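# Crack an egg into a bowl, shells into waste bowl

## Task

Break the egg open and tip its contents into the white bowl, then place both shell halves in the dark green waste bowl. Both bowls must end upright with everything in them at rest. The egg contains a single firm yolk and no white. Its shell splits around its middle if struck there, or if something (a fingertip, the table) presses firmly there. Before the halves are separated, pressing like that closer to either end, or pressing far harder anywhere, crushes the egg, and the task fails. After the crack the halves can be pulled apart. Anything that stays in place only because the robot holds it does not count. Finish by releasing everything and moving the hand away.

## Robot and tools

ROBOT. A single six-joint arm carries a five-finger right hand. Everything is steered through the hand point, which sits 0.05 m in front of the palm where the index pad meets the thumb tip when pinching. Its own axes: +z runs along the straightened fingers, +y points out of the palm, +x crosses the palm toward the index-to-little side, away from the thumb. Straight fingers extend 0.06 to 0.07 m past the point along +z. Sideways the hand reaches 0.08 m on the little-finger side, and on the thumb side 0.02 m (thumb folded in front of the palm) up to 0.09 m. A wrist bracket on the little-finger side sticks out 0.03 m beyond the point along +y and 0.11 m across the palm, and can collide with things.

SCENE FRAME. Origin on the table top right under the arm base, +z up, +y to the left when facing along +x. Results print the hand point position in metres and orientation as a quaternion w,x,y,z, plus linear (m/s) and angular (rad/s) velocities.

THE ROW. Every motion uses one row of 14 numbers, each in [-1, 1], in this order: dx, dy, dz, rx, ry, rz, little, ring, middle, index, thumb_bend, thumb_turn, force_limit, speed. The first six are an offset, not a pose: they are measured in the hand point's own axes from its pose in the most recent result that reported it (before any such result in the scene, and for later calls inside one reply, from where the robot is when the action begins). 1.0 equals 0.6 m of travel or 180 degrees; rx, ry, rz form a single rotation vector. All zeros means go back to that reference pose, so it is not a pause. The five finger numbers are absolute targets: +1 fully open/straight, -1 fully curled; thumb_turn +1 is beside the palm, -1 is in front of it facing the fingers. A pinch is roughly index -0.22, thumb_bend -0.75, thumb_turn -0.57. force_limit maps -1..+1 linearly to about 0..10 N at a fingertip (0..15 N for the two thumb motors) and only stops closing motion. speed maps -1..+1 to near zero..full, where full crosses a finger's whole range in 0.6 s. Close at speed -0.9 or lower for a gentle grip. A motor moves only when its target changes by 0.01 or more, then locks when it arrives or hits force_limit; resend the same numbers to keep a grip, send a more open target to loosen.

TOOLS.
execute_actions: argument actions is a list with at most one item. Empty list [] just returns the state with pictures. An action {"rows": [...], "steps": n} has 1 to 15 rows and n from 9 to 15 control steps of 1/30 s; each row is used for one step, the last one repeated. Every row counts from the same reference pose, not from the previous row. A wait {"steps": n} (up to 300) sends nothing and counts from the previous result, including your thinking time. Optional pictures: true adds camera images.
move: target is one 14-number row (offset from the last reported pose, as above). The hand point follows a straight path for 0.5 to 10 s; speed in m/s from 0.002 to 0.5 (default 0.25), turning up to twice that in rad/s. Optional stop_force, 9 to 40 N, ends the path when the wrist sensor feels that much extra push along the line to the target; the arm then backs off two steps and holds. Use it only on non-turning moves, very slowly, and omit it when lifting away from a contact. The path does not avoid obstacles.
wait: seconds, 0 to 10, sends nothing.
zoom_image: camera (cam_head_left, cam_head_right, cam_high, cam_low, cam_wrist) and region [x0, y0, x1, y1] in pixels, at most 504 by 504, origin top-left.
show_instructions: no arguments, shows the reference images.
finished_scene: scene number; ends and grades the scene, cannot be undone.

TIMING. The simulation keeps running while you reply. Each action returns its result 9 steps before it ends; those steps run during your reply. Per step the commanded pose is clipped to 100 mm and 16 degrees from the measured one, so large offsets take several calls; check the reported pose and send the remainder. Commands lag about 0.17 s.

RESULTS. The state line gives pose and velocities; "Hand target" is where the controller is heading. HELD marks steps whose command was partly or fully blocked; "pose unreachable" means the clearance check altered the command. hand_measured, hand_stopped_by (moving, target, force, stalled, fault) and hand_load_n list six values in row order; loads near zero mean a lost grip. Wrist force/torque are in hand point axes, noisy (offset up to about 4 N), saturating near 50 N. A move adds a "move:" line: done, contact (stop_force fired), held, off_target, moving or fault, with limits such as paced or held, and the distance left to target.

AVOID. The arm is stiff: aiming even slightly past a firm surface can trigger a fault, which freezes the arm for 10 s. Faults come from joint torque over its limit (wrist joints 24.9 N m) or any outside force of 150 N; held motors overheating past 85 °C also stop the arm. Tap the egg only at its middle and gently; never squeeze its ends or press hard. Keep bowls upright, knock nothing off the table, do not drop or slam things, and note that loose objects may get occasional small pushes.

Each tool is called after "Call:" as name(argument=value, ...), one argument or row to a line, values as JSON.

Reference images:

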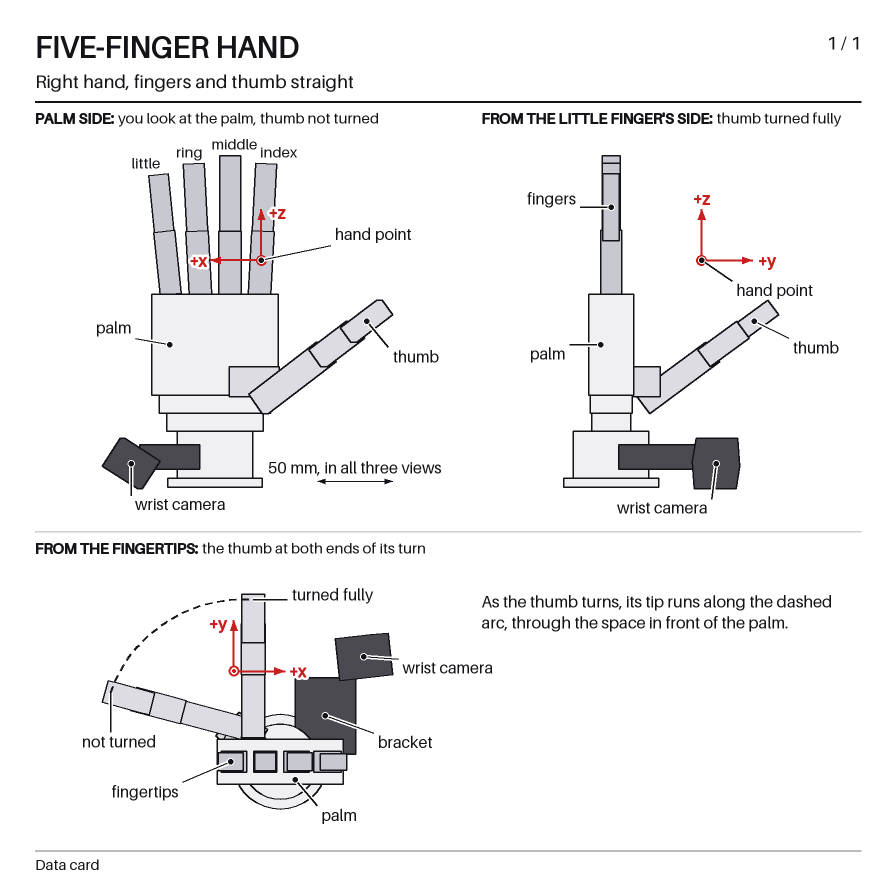

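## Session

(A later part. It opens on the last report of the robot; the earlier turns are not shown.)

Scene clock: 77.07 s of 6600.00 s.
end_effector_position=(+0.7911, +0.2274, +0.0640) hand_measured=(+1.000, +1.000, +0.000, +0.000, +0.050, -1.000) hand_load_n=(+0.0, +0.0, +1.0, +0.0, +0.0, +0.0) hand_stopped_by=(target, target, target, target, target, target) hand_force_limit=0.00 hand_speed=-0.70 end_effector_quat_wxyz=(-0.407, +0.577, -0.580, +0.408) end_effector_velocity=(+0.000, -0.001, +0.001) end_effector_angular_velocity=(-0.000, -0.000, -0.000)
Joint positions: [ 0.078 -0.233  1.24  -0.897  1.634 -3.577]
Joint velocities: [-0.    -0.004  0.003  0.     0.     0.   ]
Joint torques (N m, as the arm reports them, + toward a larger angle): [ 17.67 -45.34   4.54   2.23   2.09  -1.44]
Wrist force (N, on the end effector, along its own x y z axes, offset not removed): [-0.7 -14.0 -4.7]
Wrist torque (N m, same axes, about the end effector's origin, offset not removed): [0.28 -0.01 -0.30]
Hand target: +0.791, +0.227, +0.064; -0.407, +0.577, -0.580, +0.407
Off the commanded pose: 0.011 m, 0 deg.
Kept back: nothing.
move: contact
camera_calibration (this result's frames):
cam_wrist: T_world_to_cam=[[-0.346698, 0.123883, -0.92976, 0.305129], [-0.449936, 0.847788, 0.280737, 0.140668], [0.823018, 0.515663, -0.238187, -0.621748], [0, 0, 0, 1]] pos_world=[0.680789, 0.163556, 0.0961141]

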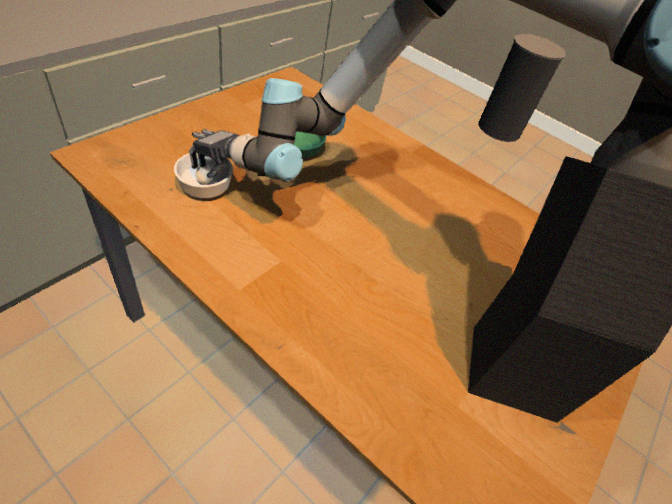

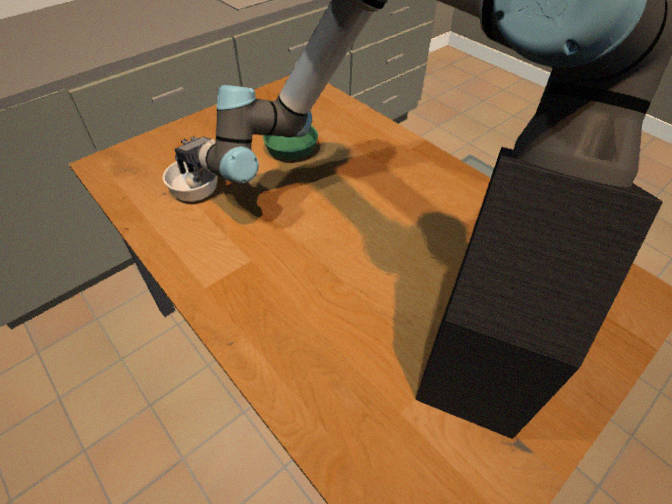

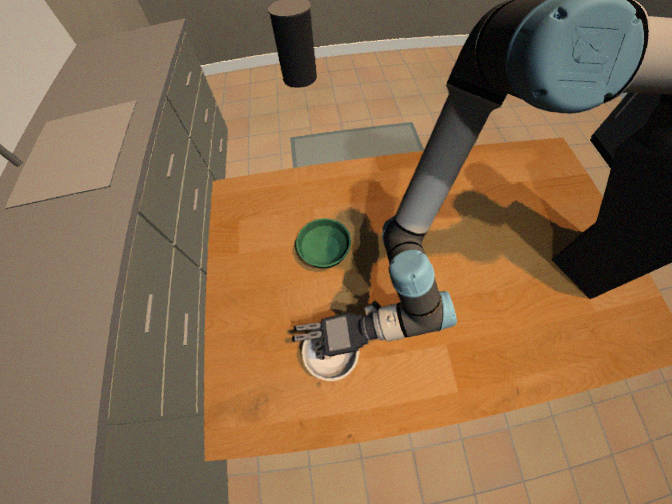

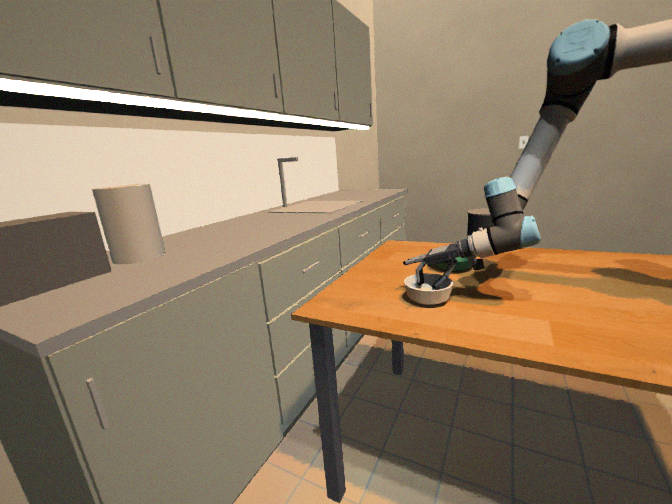

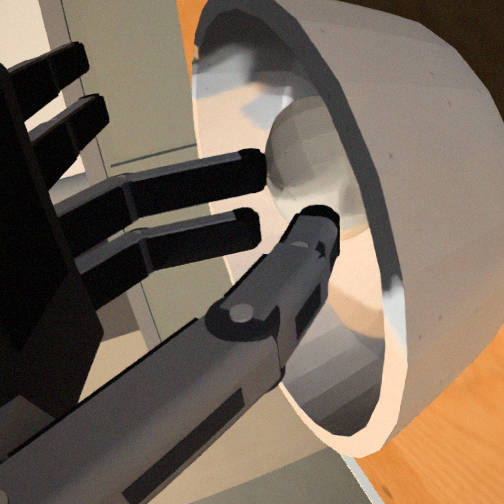

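Call:
move(
  target=[0,-0.04,-0.015,0,0,0,1,1,0,0,0.05,-1,0,-0.7],
  speed=0.05,
)

Call:
move(
  target=[0.12,0,0,0,0,0,1,1,-0.2,-0.2,0.05,-1,0,-0.5],
  speed=0.1,
)

Call:
zoom_image(
  camera="cam_high",
  region=[290, 300, 380, 390],
)

Call:
zoom_image(
  camera="cam_low",
  region=[390, 240, 490, 310],
)

Scene clock: 78.40 s of 6600.00 s.
end_effector_position=(+0.7908, +0.2273, +0.0894) hand_measured=(+1.000, +1.000, +0.000, +0.000, +0.050, -1.000) hand_load_n=(+0.0, +0.0, +0.0, +0.0, +0.0, +0.0) hand_stopped_by=(target, target, target, target, target, target) hand_force_limit=0.00 hand_speed=-0.70 end_effector_quat_wxyz=(-0.407, +0.577, -0.580, +0.408) end_effector_velocity=(-0.001, -0.000, +0.002) end_effector_angular_velocity=(-0.000, +0.001, -0.000)
Joint positions: [ 0.096 -0.284  1.284 -0.89   1.651 -3.575]
Joint velocities: [ 0.001 -0.004  0.004  0.001  0.002 -0.   ]
Joint torques (N m, as the arm reports them, + toward a larger angle): [ 39.17 -52.8   -0.73   1.2    1.56   1.82]
Wrist force (N, on the end effector, along its own x y z axes, offset not removed): [0.1 0.0 0.8]
Wrist torque (N m, same axes, about the end effector's origin, offset not removed): [0.06 -0.14 -0.01]
Hand target: +0.791, +0.227, +0.090; -0.407, +0.577, -0.580, +0.408
Off the commanded pose: 0.000 m, 0 deg.
Kept back: nothing.
move: done
camera_calibration (this result's frames):
cam_wrist: T_world_to_cam=[[-0.346702, 0.1239, -0.929756, 0.328611], [-0.449929, 0.847786, 0.280753, 0.133426], [0.82302, 0.515662, -0.238183, -0.615406], [0, 0, 0, 1]] pos_world=[0.680453, 0.16351, 0.12149]

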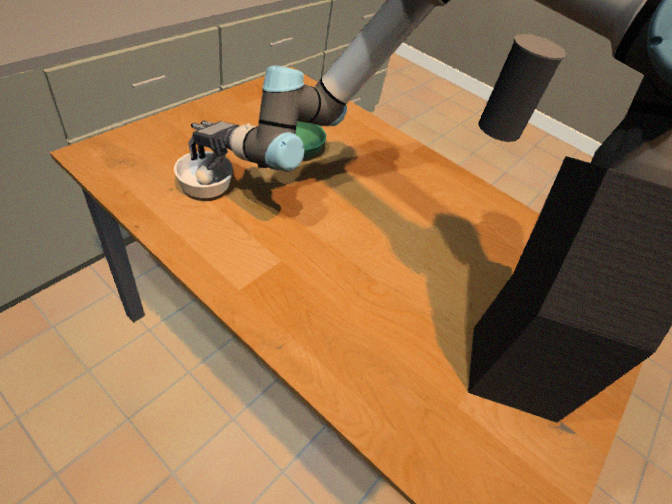

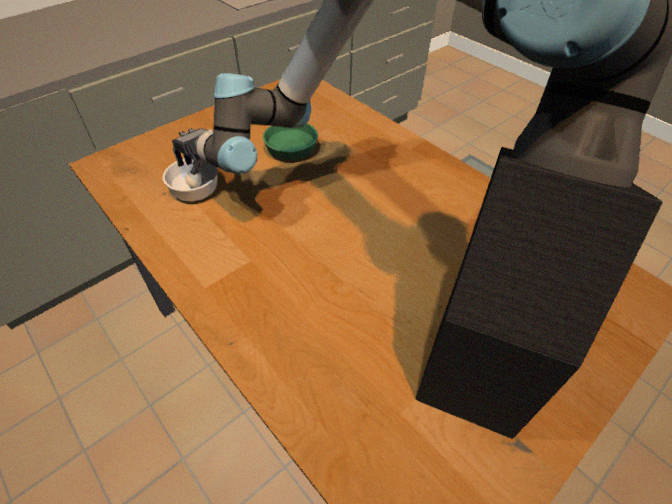

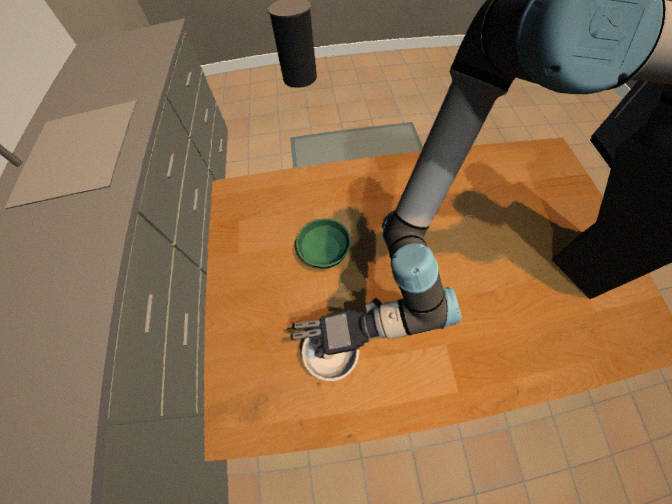

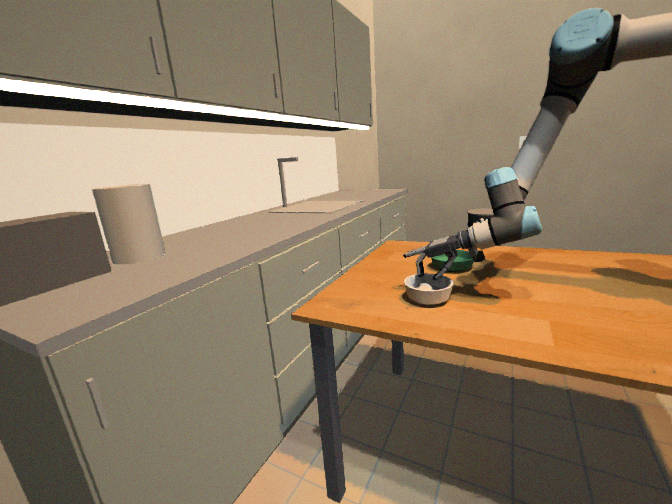

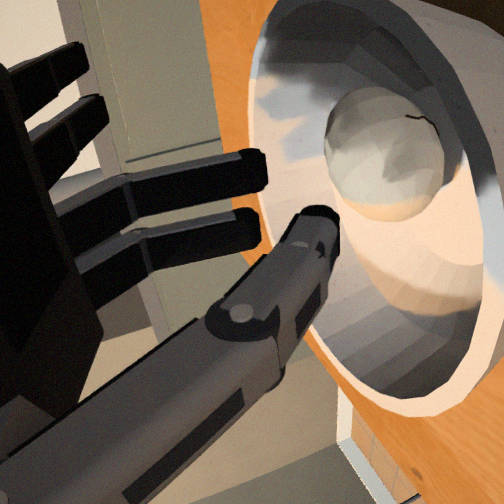

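Scene clock: 79.60 s of 6600.00 s.
end_effector_position=(+0.7906, +0.1556, +0.0892) hand_measured=(+1.000, +1.000, -0.200, -0.200, +0.050, -1.000) hand_load_n=(+0.0, +0.0, +0.0, +0.0, +0.0, +0.0) hand_stopped_by=(target, target, target, target, target, target) hand_force_limit=0.00 hand_speed=-0.50 end_effector_quat_wxyz=(-0.407, +0.577, -0.580, +0.408) end_effector_velocity=(+0.000, -0.002, +0.000) end_effector_angular_velocity=(+0.000, -0.001, +0.000)
Joint positions: [-0.012 -0.363  1.369 -0.897  1.544 -3.587]
Joint velocities: [-0.004 -0.003  0.002  0.    -0.004 -0.   ]
Joint torques (N m, as the arm reports them, + toward a larger angle): [ 13.32 -53.15   2.8    1.02  -2.61  -1.41]
Wrist force (N, on the end effector, along its own x y z axes, offset not removed): [1.3 1.8 -0.9]
Wrist torque (N m, same axes, about the end effector's origin, offset not removed): [0.41 -0.12 0.11]
Hand target: +0.791, +0.155, +0.089; -0.407, +0.577, -0.580, +0.408
Off the commanded pose: 0.000 m, 0 deg.
Kept back: nothing.
move: done
camera_calibration (this result's frames):
cam_wrist: T_world_to_cam=[[-0.346729, 0.123787, -0.929761, 0.337343], [-0.449934, 0.847812, 0.280667, 0.194255], [0.823006, 0.515646, -0.238265, -0.578305], [0, 0, 0, 1]] pos_world=[0.680318, 0.0917499, 0.121338]

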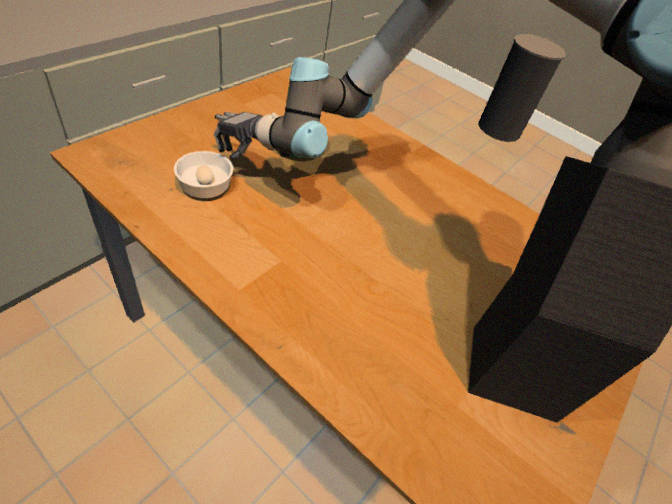

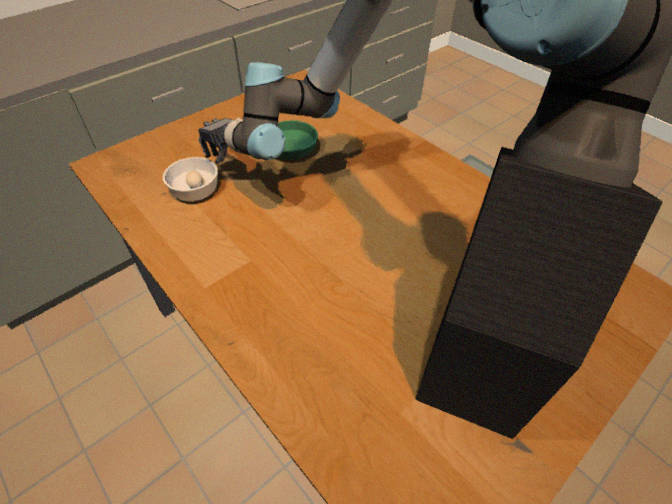

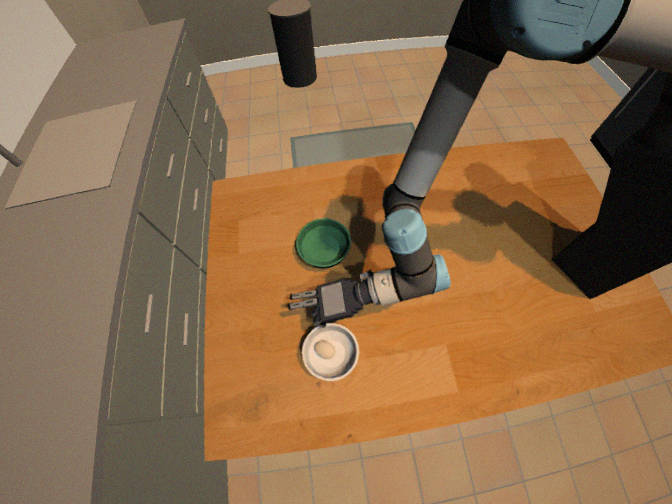

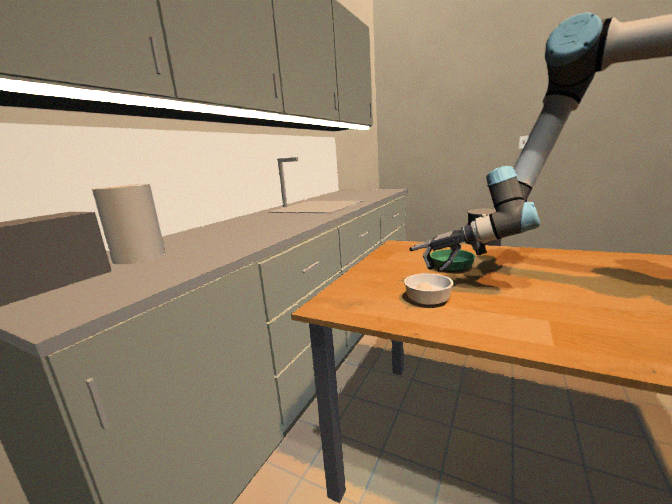

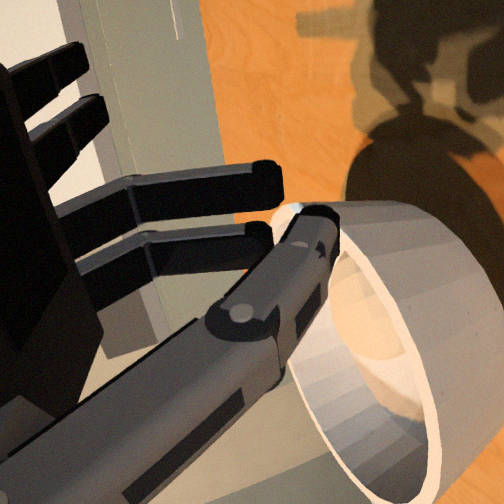

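Region (290, 300, 380, 390) of cam_high's 672x504 image, scaled by 5.600, with more detail than that image has.

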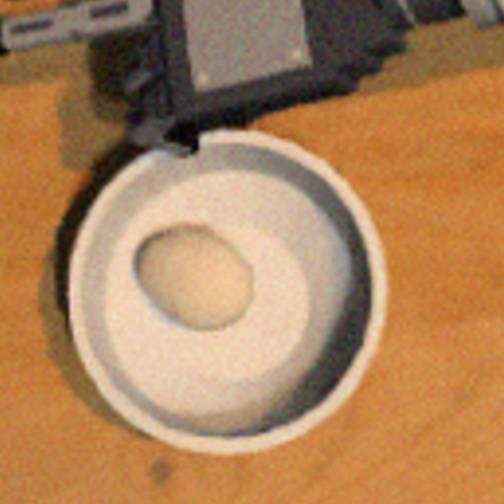

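Region (390, 240, 490, 310) of cam_low's 672x504 image, scaled by 5.040, with more detail than that image has; it fills the top 353 rows of this view, and the rest is white.

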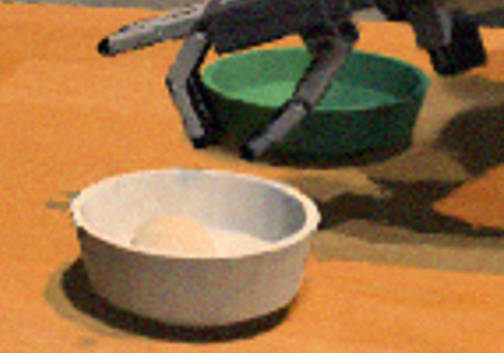

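Call:
move(
  target=[-0.114,0.009,0.033,0,0.157,0.057,1,1,-0.2,0.1,0.05,-1,0,-0.5],
  speed=0.1,
)

Call:
move(
  target=[0,0.03,0.0108,0,0,0,1,1,-0.2,0.1,0.05,-1,0,-0.7],
  speed=0.003,
  stop_force=10,
)

Call:
zoom_image(
  camera="cam_low",
  region=[390, 240, 490, 310],
)

Scene clock: 83.77 s of 6600.00 s.
end_effector_position=(+0.8072, +0.2239, +0.0777) hand_measured=(+1.000, +1.000, -0.200, +0.100, +0.050, -1.000) hand_load_n=(+0.0, +0.0, +0.0, +0.0, +0.0, +0.0) hand_stopped_by=(target, target, target, target, target, target) hand_force_limit=0.00 hand_speed=-0.50 end_effector_quat_wxyz=(+0.288, -0.407, +0.710, -0.498) end_effector_velocity=(+0.001, +0.001, -0.000) end_effector_angular_velocity=(-0.001, +0.002, -0.013)
Joint positions: [ 0.24  -0.118  1.034 -0.999  2.254 -3.464]
Joint velocities: [ 0.005  0.007 -0.015  0.004  0.017  0.   ]
Joint torques (N m, as the arm reports them, + toward a larger angle): [ 40.65 -42.89 -14.52   0.69   2.11   1.91]
Wrist force (N, on the end effector, along its own x y z axes, offset not removed): [-1.4 2.7 2.0]
Wrist torque (N m, same axes, about the end effector's origin, offset not removed): [0.02 0.14 0.10]
Hand target: +0.807, +0.224, +0.078; +0.288, -0.406, +0.710, -0.498
Off the commanded pose: 0.000 m, 0 deg.
Kept back: nothing.
move: done
camera_calibration (this result's frames):
cam_wrist: T_world_to_cam=[[-0.238448, 0.283313, -0.928911, 0.2007], [0.0341112, 0.958354, 0.283537, -0.268642], [0.970556, 0.0359225, -0.238182, -0.641677], [0, 0, 0, 1]] pos_world=[0.679803, 0.223644, 0.109767]

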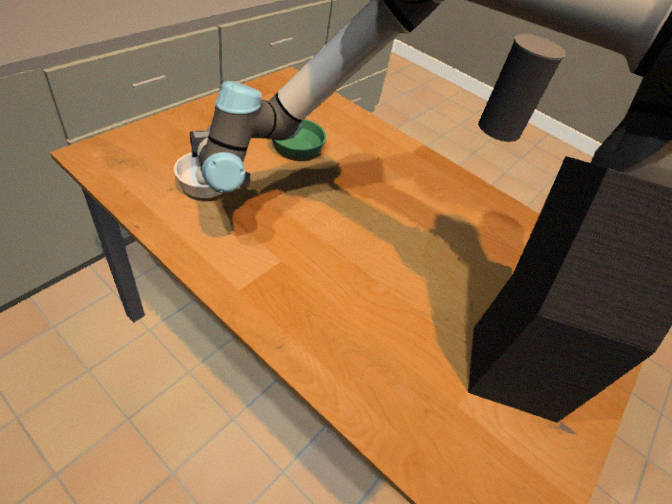

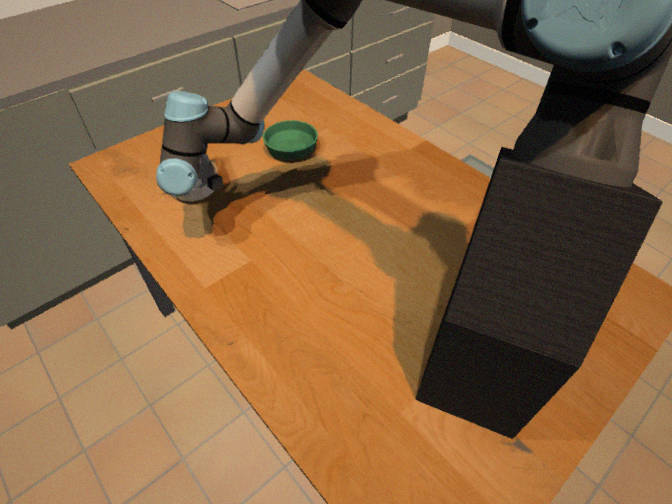

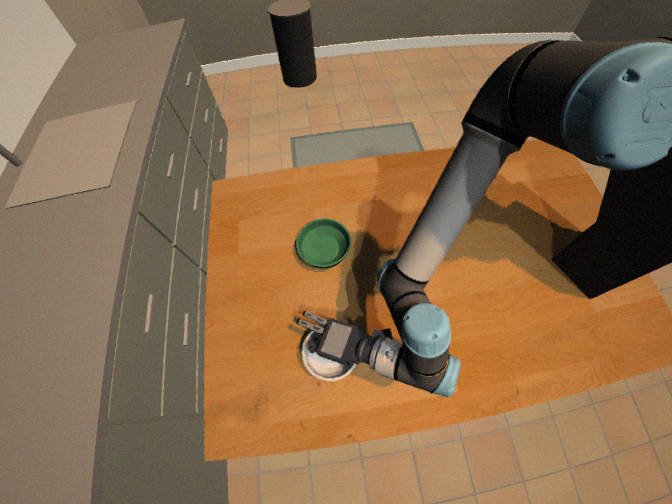

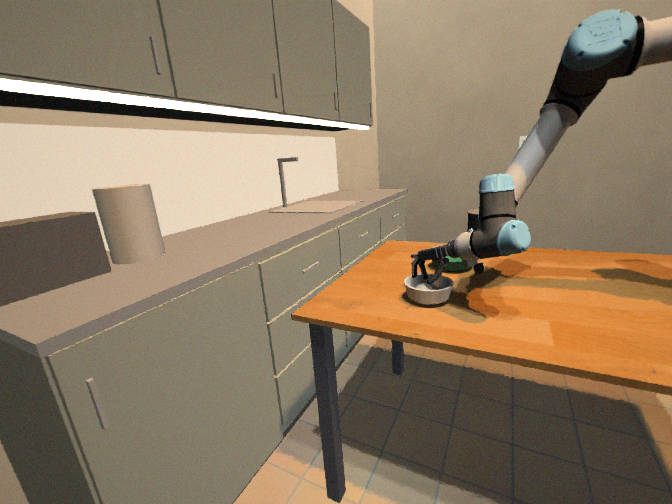

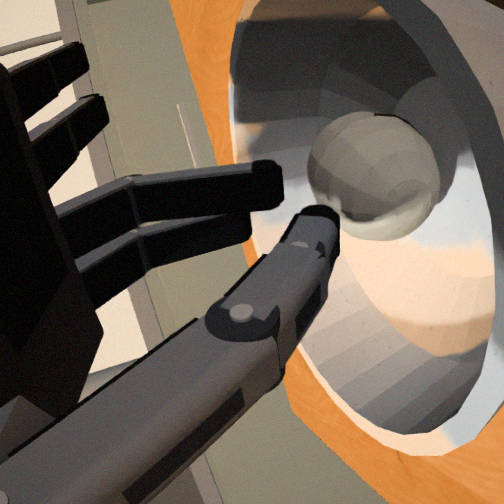

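Scene clock: 88.60 s of 6600.00 s.
end_effector_position=(+0.8074, +0.2239, +0.0644) hand_measured=(+1.000, +1.000, -0.200, +0.100, +0.050, -1.000) hand_load_n=(+0.0, +0.0, -2.0, +0.0, +0.0, +0.0) hand_stopped_by=(target, target, target, target, target, target) hand_force_limit=0.00 hand_speed=-0.70 end_effector_quat_wxyz=(+0.288, -0.407, +0.710, -0.498) end_effector_velocity=(-0.001, +0.000, +0.000) end_effector_angular_velocity=(-0.000, +0.001, +0.003)
Joint positions: [ 0.231 -0.091  1.007 -0.999  2.245 -3.463]
Joint velocities: [-0.    -0.001  0.003  0.    -0.002 -0.   ]
Joint torques (N m, as the arm reports them, + toward a larger angle): [ 19.77 -47.17   1.66   0.88   1.22   1.38]
Wrist force (N, on the end effector, along its own x y z axes, offset not removed): [-0.2 -12.6 -5.5]
Wrist torque (N m, same axes, about the end effector's origin, offset not removed): [0.11 0.28 -0.40]
Hand target: +0.807, +0.224, +0.065; +0.288, -0.407, +0.710, -0.498
Off the commanded pose: 0.006 m, 0 deg.
Kept back: nothing.
move: contact
camera_calibration (this result's frames):
cam_wrist: T_world_to_cam=[[-0.238142, 0.283359, -0.928976, 0.188142], [0.0340995, 0.958343, 0.283575, -0.264859], [0.970632, 0.0358536, -0.237884, -0.645056], [0, 0, 0, 1]] pos_world=[0.679947, 0.223642, 0.0964382]

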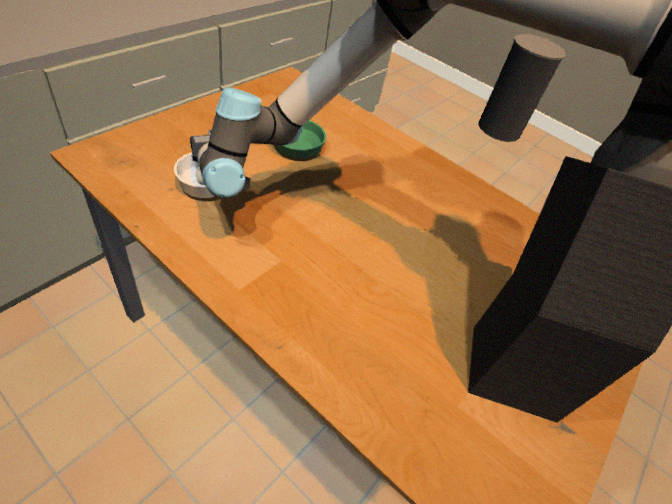

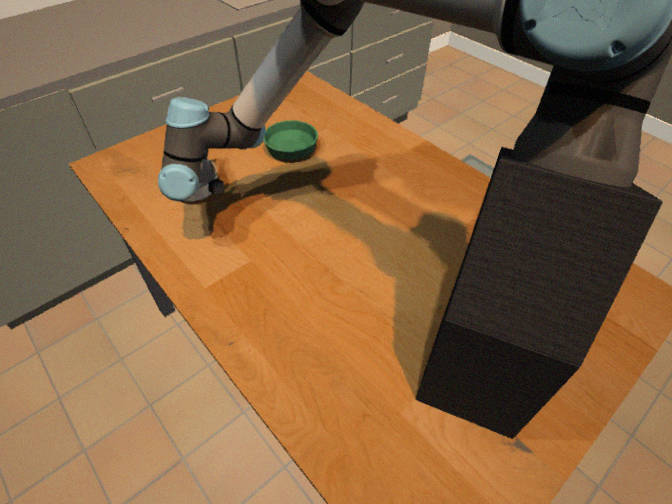

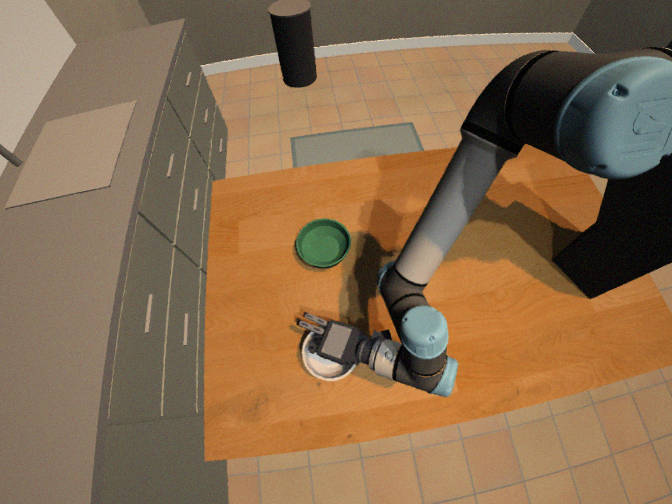

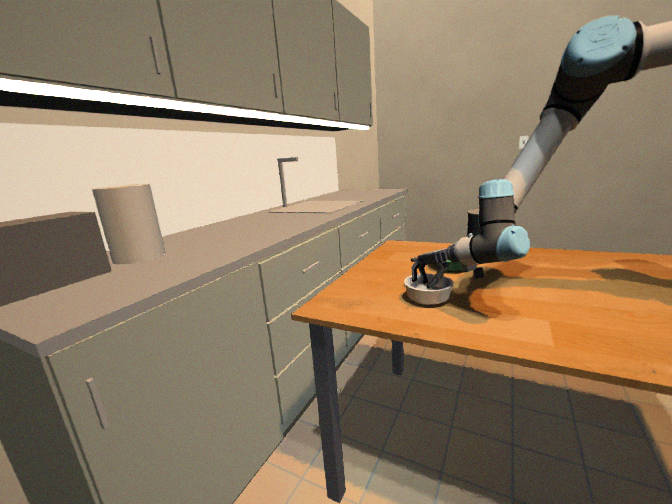

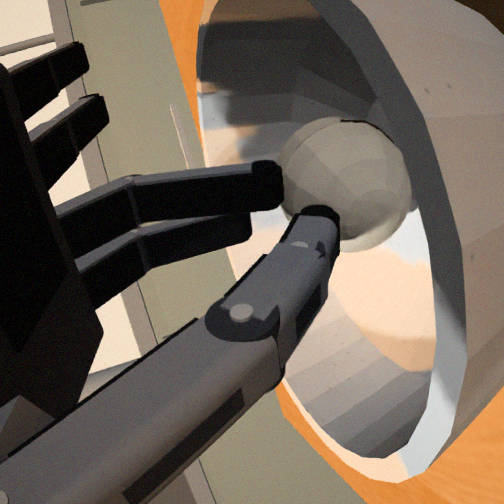

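Region (390, 240, 490, 310) of cam_low's 672x504 image, scaled by 5.040, with more detail than that image has; it fills the top 353 rows of this view, and the rest is white.

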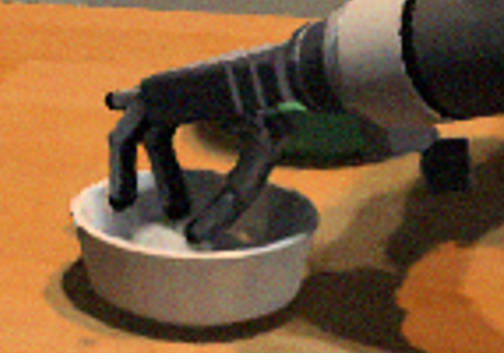

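Call:
move(
  target=[0,-0.11,-0.04,0,0,0,1,1,-0.2,0.1,0.05,-1,-0.6,-0.5],
  speed=0.1,
)

Scene clock: 90.70 s of 6600.00 s.
end_effector_position=(+0.8071, +0.2237, +0.1343) hand_measured=(+1.000, +1.000, -0.200, +0.100, +0.050, -1.000) hand_load_n=(+0.0, +0.0, +0.0, +0.0, +0.0, +0.0) hand_stopped_by=(target, target, target, target, target, target) hand_force_limit=-0.60 hand_speed=-0.50 end_effector_quat_wxyz=(+0.288, -0.407, +0.710, -0.498) end_effector_velocity=(-0.000, -0.000, +0.002) end_effector_angular_velocity=(-0.000, +0.001, +0.001)
Joint positions: [ 0.278 -0.229  1.128 -0.986  2.291 -3.468]
Joint velocities: [ 0.002 -0.005  0.005  0.001  0.001 -0.   ]
Joint torques (N m, as the arm reports them, + toward a larger angle): [ 40.57 -56.62  -1.78   0.64   1.87  -1.3 ]
Wrist force (N, on the end effector, along its own x y z axes, offset not removed): [1.9 5.7 1.7]
Wrist torque (N m, same axes, about the end effector's origin, offset not removed): [0.69 -0.24 0.29]
Hand target: +0.807, +0.224, +0.135; +0.288, -0.407, +0.710, -0.498
Off the commanded pose: 0.000 m, 0 deg.
Kept back: nothing.
move: done
camera_calibration (this result's frames):
cam_wrist: T_world_to_cam=[[-0.238165, 0.283403, -0.928957, 0.253103], [0.0341215, 0.958331, 0.283616, -0.284601], [0.970625, 0.03585, -0.237911, -0.628147], [0, 0, 0, 1]] pos_world=[0.679687, 0.223531, 0.166396]

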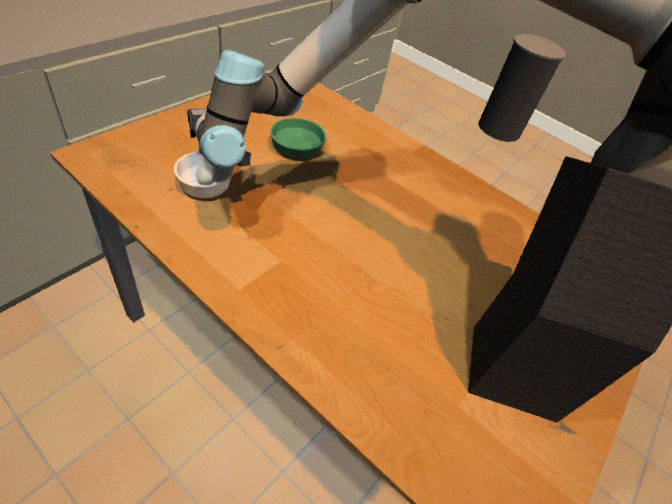

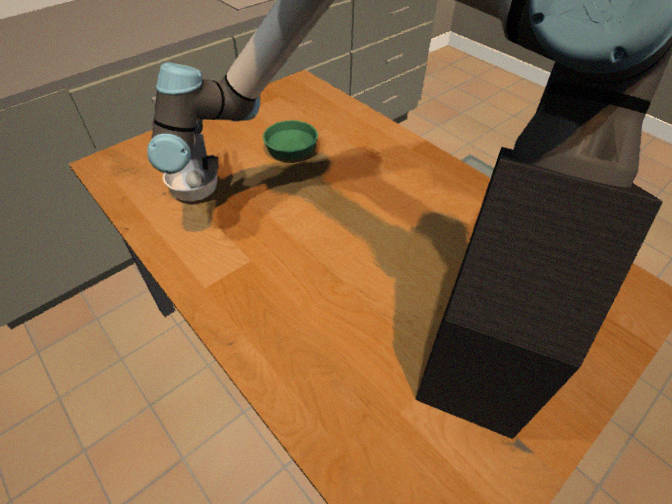

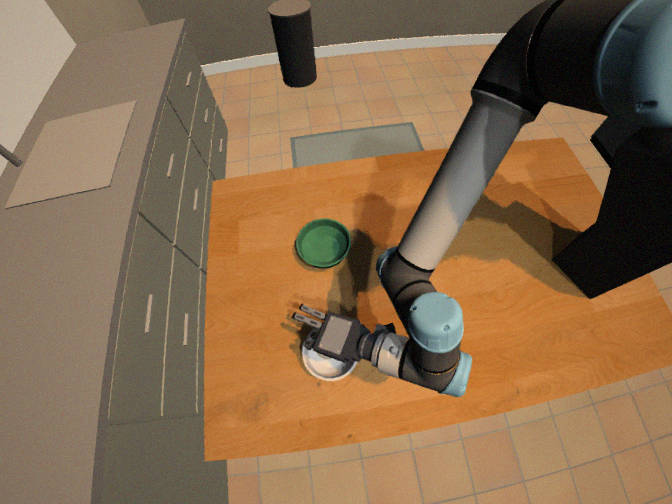

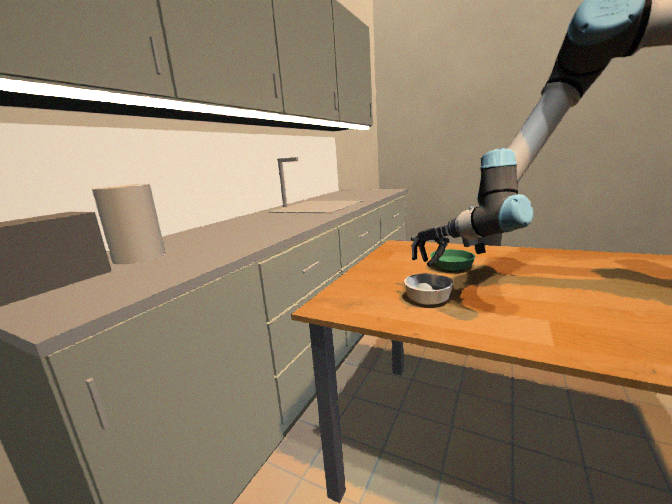

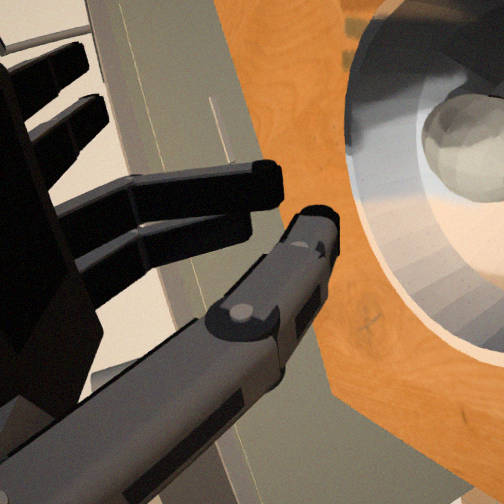

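Call:
move(
  target=[0,-0.05,-0.05,0,-0.627,-0.228,1,1,0.45,0.45,0.6,-1,-0.6,-0.5],
  speed=0.3,
)

Call:
move(
  target=[0,0,0,-0.139,0,0,1,1,0.45,0.45,0.6,-1,-0.6,-0.5],
  speed=0.3,
)

Scene clock: 95.77 s of 6600.00 s.
end_effector_position=(+0.7904, +0.2328, +0.1725) hand_measured=(+1.000, +1.000, +0.450, +0.450, +0.600, -1.000) hand_load_n=(+0.0, +0.0, +0.0, +0.0, +0.0, +0.0) hand_stopped_by=(target, target, target, target, target, target) hand_force_limit=-0.60 hand_speed=-0.50 end_effector_quat_wxyz=(-0.542, +0.821, -0.072, +0.161) end_effector_velocity=(+0.001, -0.001, +0.001) end_effector_angular_velocity=(-0.018, -0.018, +0.011)
Joint positions: [-0.041  0.08   0.035  0.96   0.783 -4.712]
Joint velocities: [ 0.003 -0.003 -0.001  0.007  0.011 -0.025]
Joint torques (N m, as the arm reports them, + toward a larger angle): [ 42.74 -61.87 -19.79   3.51   0.89  -1.68]
Wrist force (N, on the end effector, along its own x y z axes, offset not removed): [-2.7 3.1 0.2]
Wrist torque (N m, same axes, about the end effector's origin, offset not removed): [0.39 0.44 -0.04]
Hand target: +0.790, +0.233, +0.173; -0.542, +0.822, -0.070, +0.162
Off the commanded pose: 0.001 m, 20 deg; orientation clipped at the last step of the last action.
elbow stopped short: the move would have taken joint 3 (elbow) straighter than the controller allows; a more bent joint 3 avoids this.
Kept back: nothing.
move: off_target; limits=paced
camera_calibration (this result's frames):
cam_wrist: T_world_to_cam=[[-0.0615076, -0.374567, -0.925158, 0.294962], [-0.97854, -0.160003, 0.129837, 0.783785], [-0.196661, 0.91329, -0.356687, 0.13569], [0, 0, 0, 1]] pos_world=[0.811792, 0.111967, 0.219521]

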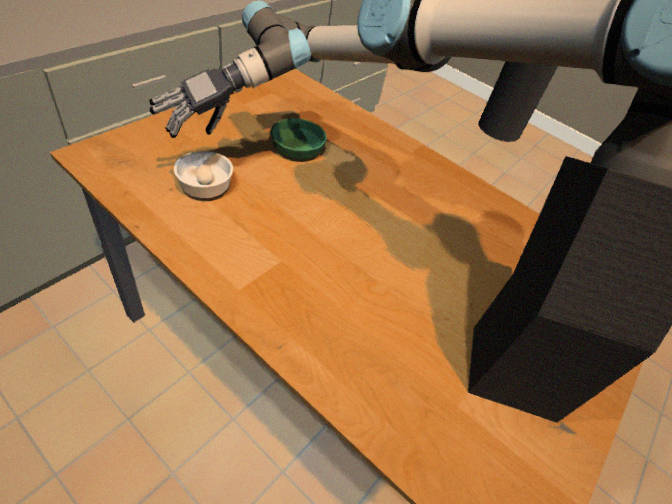

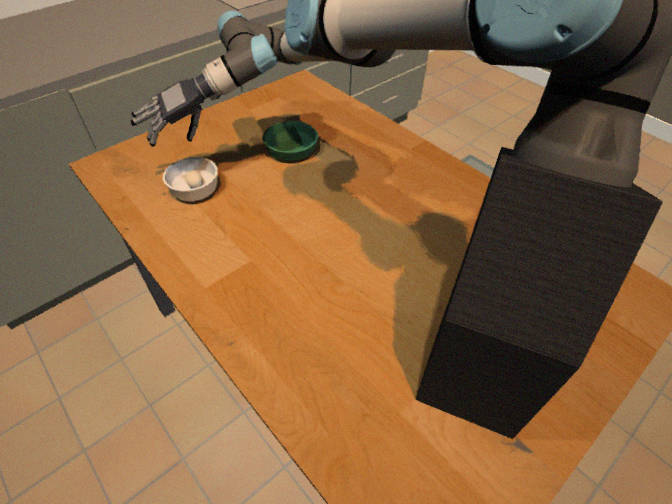

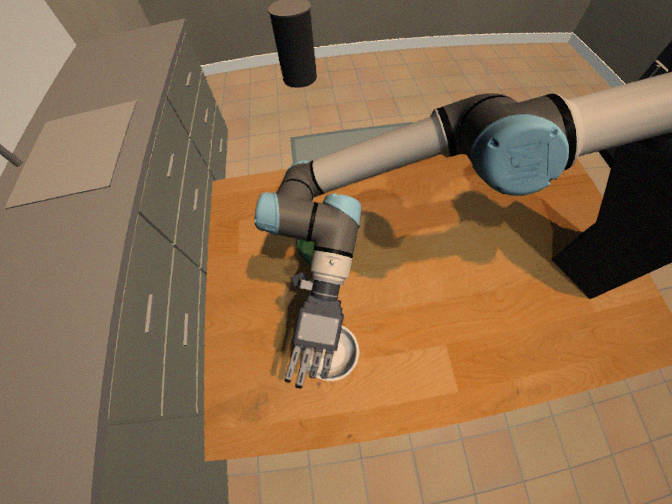

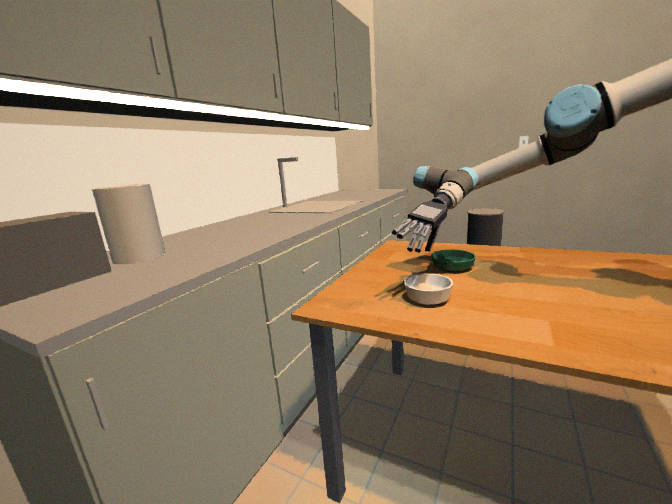

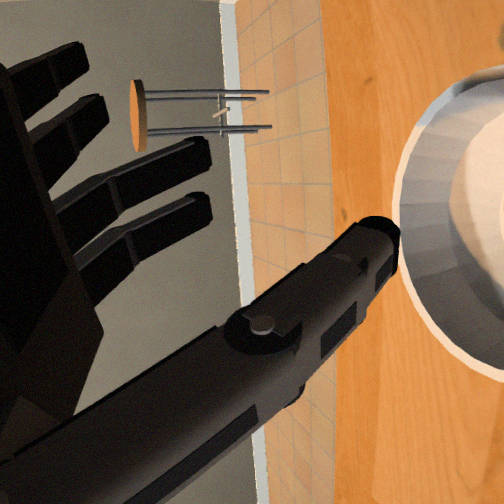

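Scene clock: 97.07 s of 6600.00 s.
end_effector_position=(+0.7898, +0.2326, +0.1728) hand_measured=(+1.000, +1.000, +0.450, +0.450, +0.600, -1.000) hand_load_n=(+0.0, +0.0, +0.0, +0.0, +0.0, +0.0) hand_stopped_by=(target, target, target, target, target, target) hand_force_limit=-0.60 hand_speed=-0.50 end_effector_quat_wxyz=(-0.353, +0.918, -0.106, +0.149) end_effector_velocity=(-0.000, +0.000, -0.000) end_effector_angular_velocity=(-0.010, +0.002, -0.003)
Joint positions: [ 0.103  0.036  0.035  0.948  1.288 -4.578]
Joint velocities: [ 0.004  0.    -0.    -0.001  0.013  0.003]
Joint torques (N m, as the arm reports them, + toward a larger angle): [ 42.8  -46.98 -21.12   0.96   1.49   1.61]
Wrist force (N, on the end effector, along its own x y z axes, offset not removed): [2.4 1.2 -0.1]
Wrist torque (N m, same axes, about the end effector's origin, offset not removed): [-0.11 -0.23 0.23]
Hand target: +0.790, +0.233, +0.173; -0.352, +0.918, -0.106, +0.149
Off the commanded pose: 0.001 m, 1 deg.
elbow stopped short: the move would have taken joint 3 (elbow) straighter than the controller allows; a more bent joint 3 avoids this.
Kept back: nothing.
move: done
camera_calibration (this result's frames):
cam_wrist: T_world_to_cam=[[-0.206646, -0.694942, -0.688733, 0.443378], [-0.96133, 0.0132346, 0.275082, 0.704078], [-0.182051, 0.718944, -0.670803, 0.223868], [0, 0, 0, 1]] pos_world=[0.809229, 0.137855, 0.261862]

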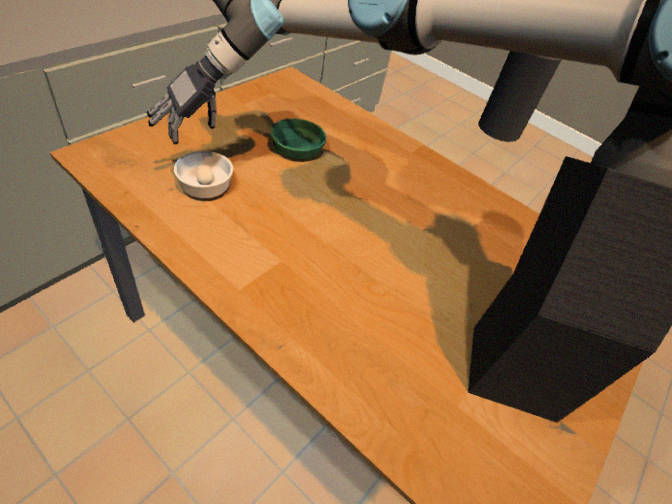

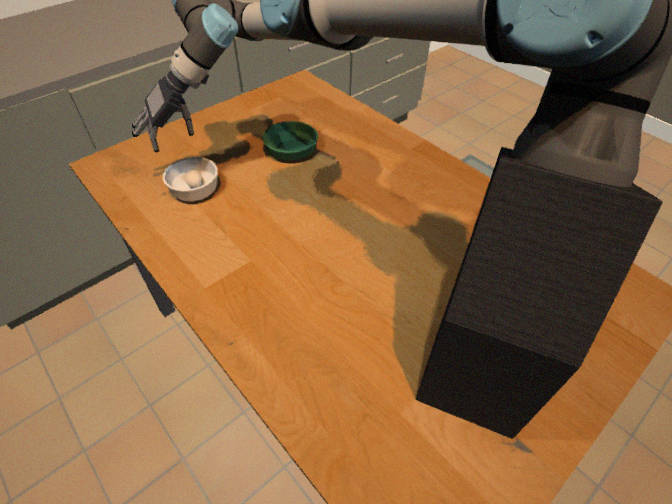

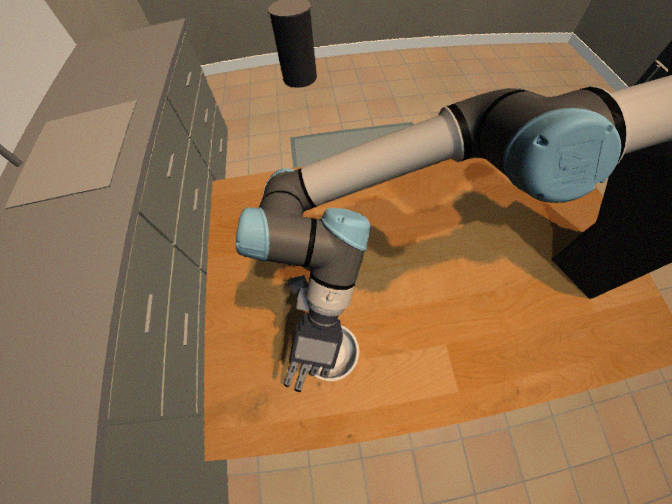

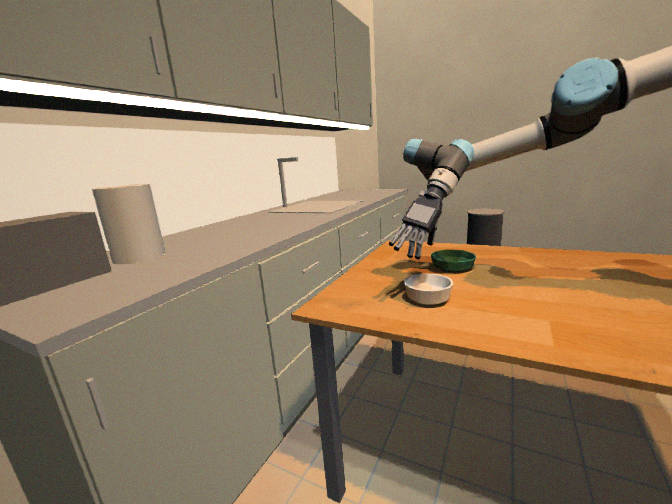

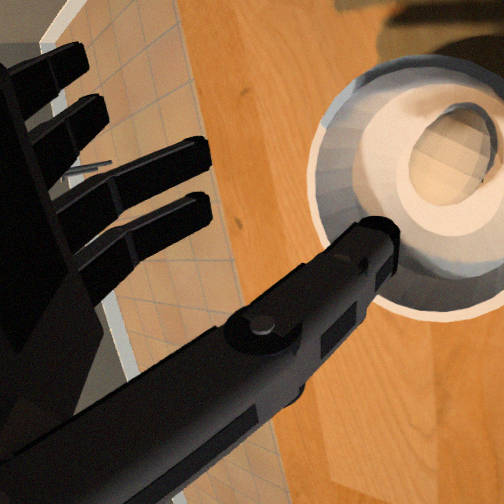

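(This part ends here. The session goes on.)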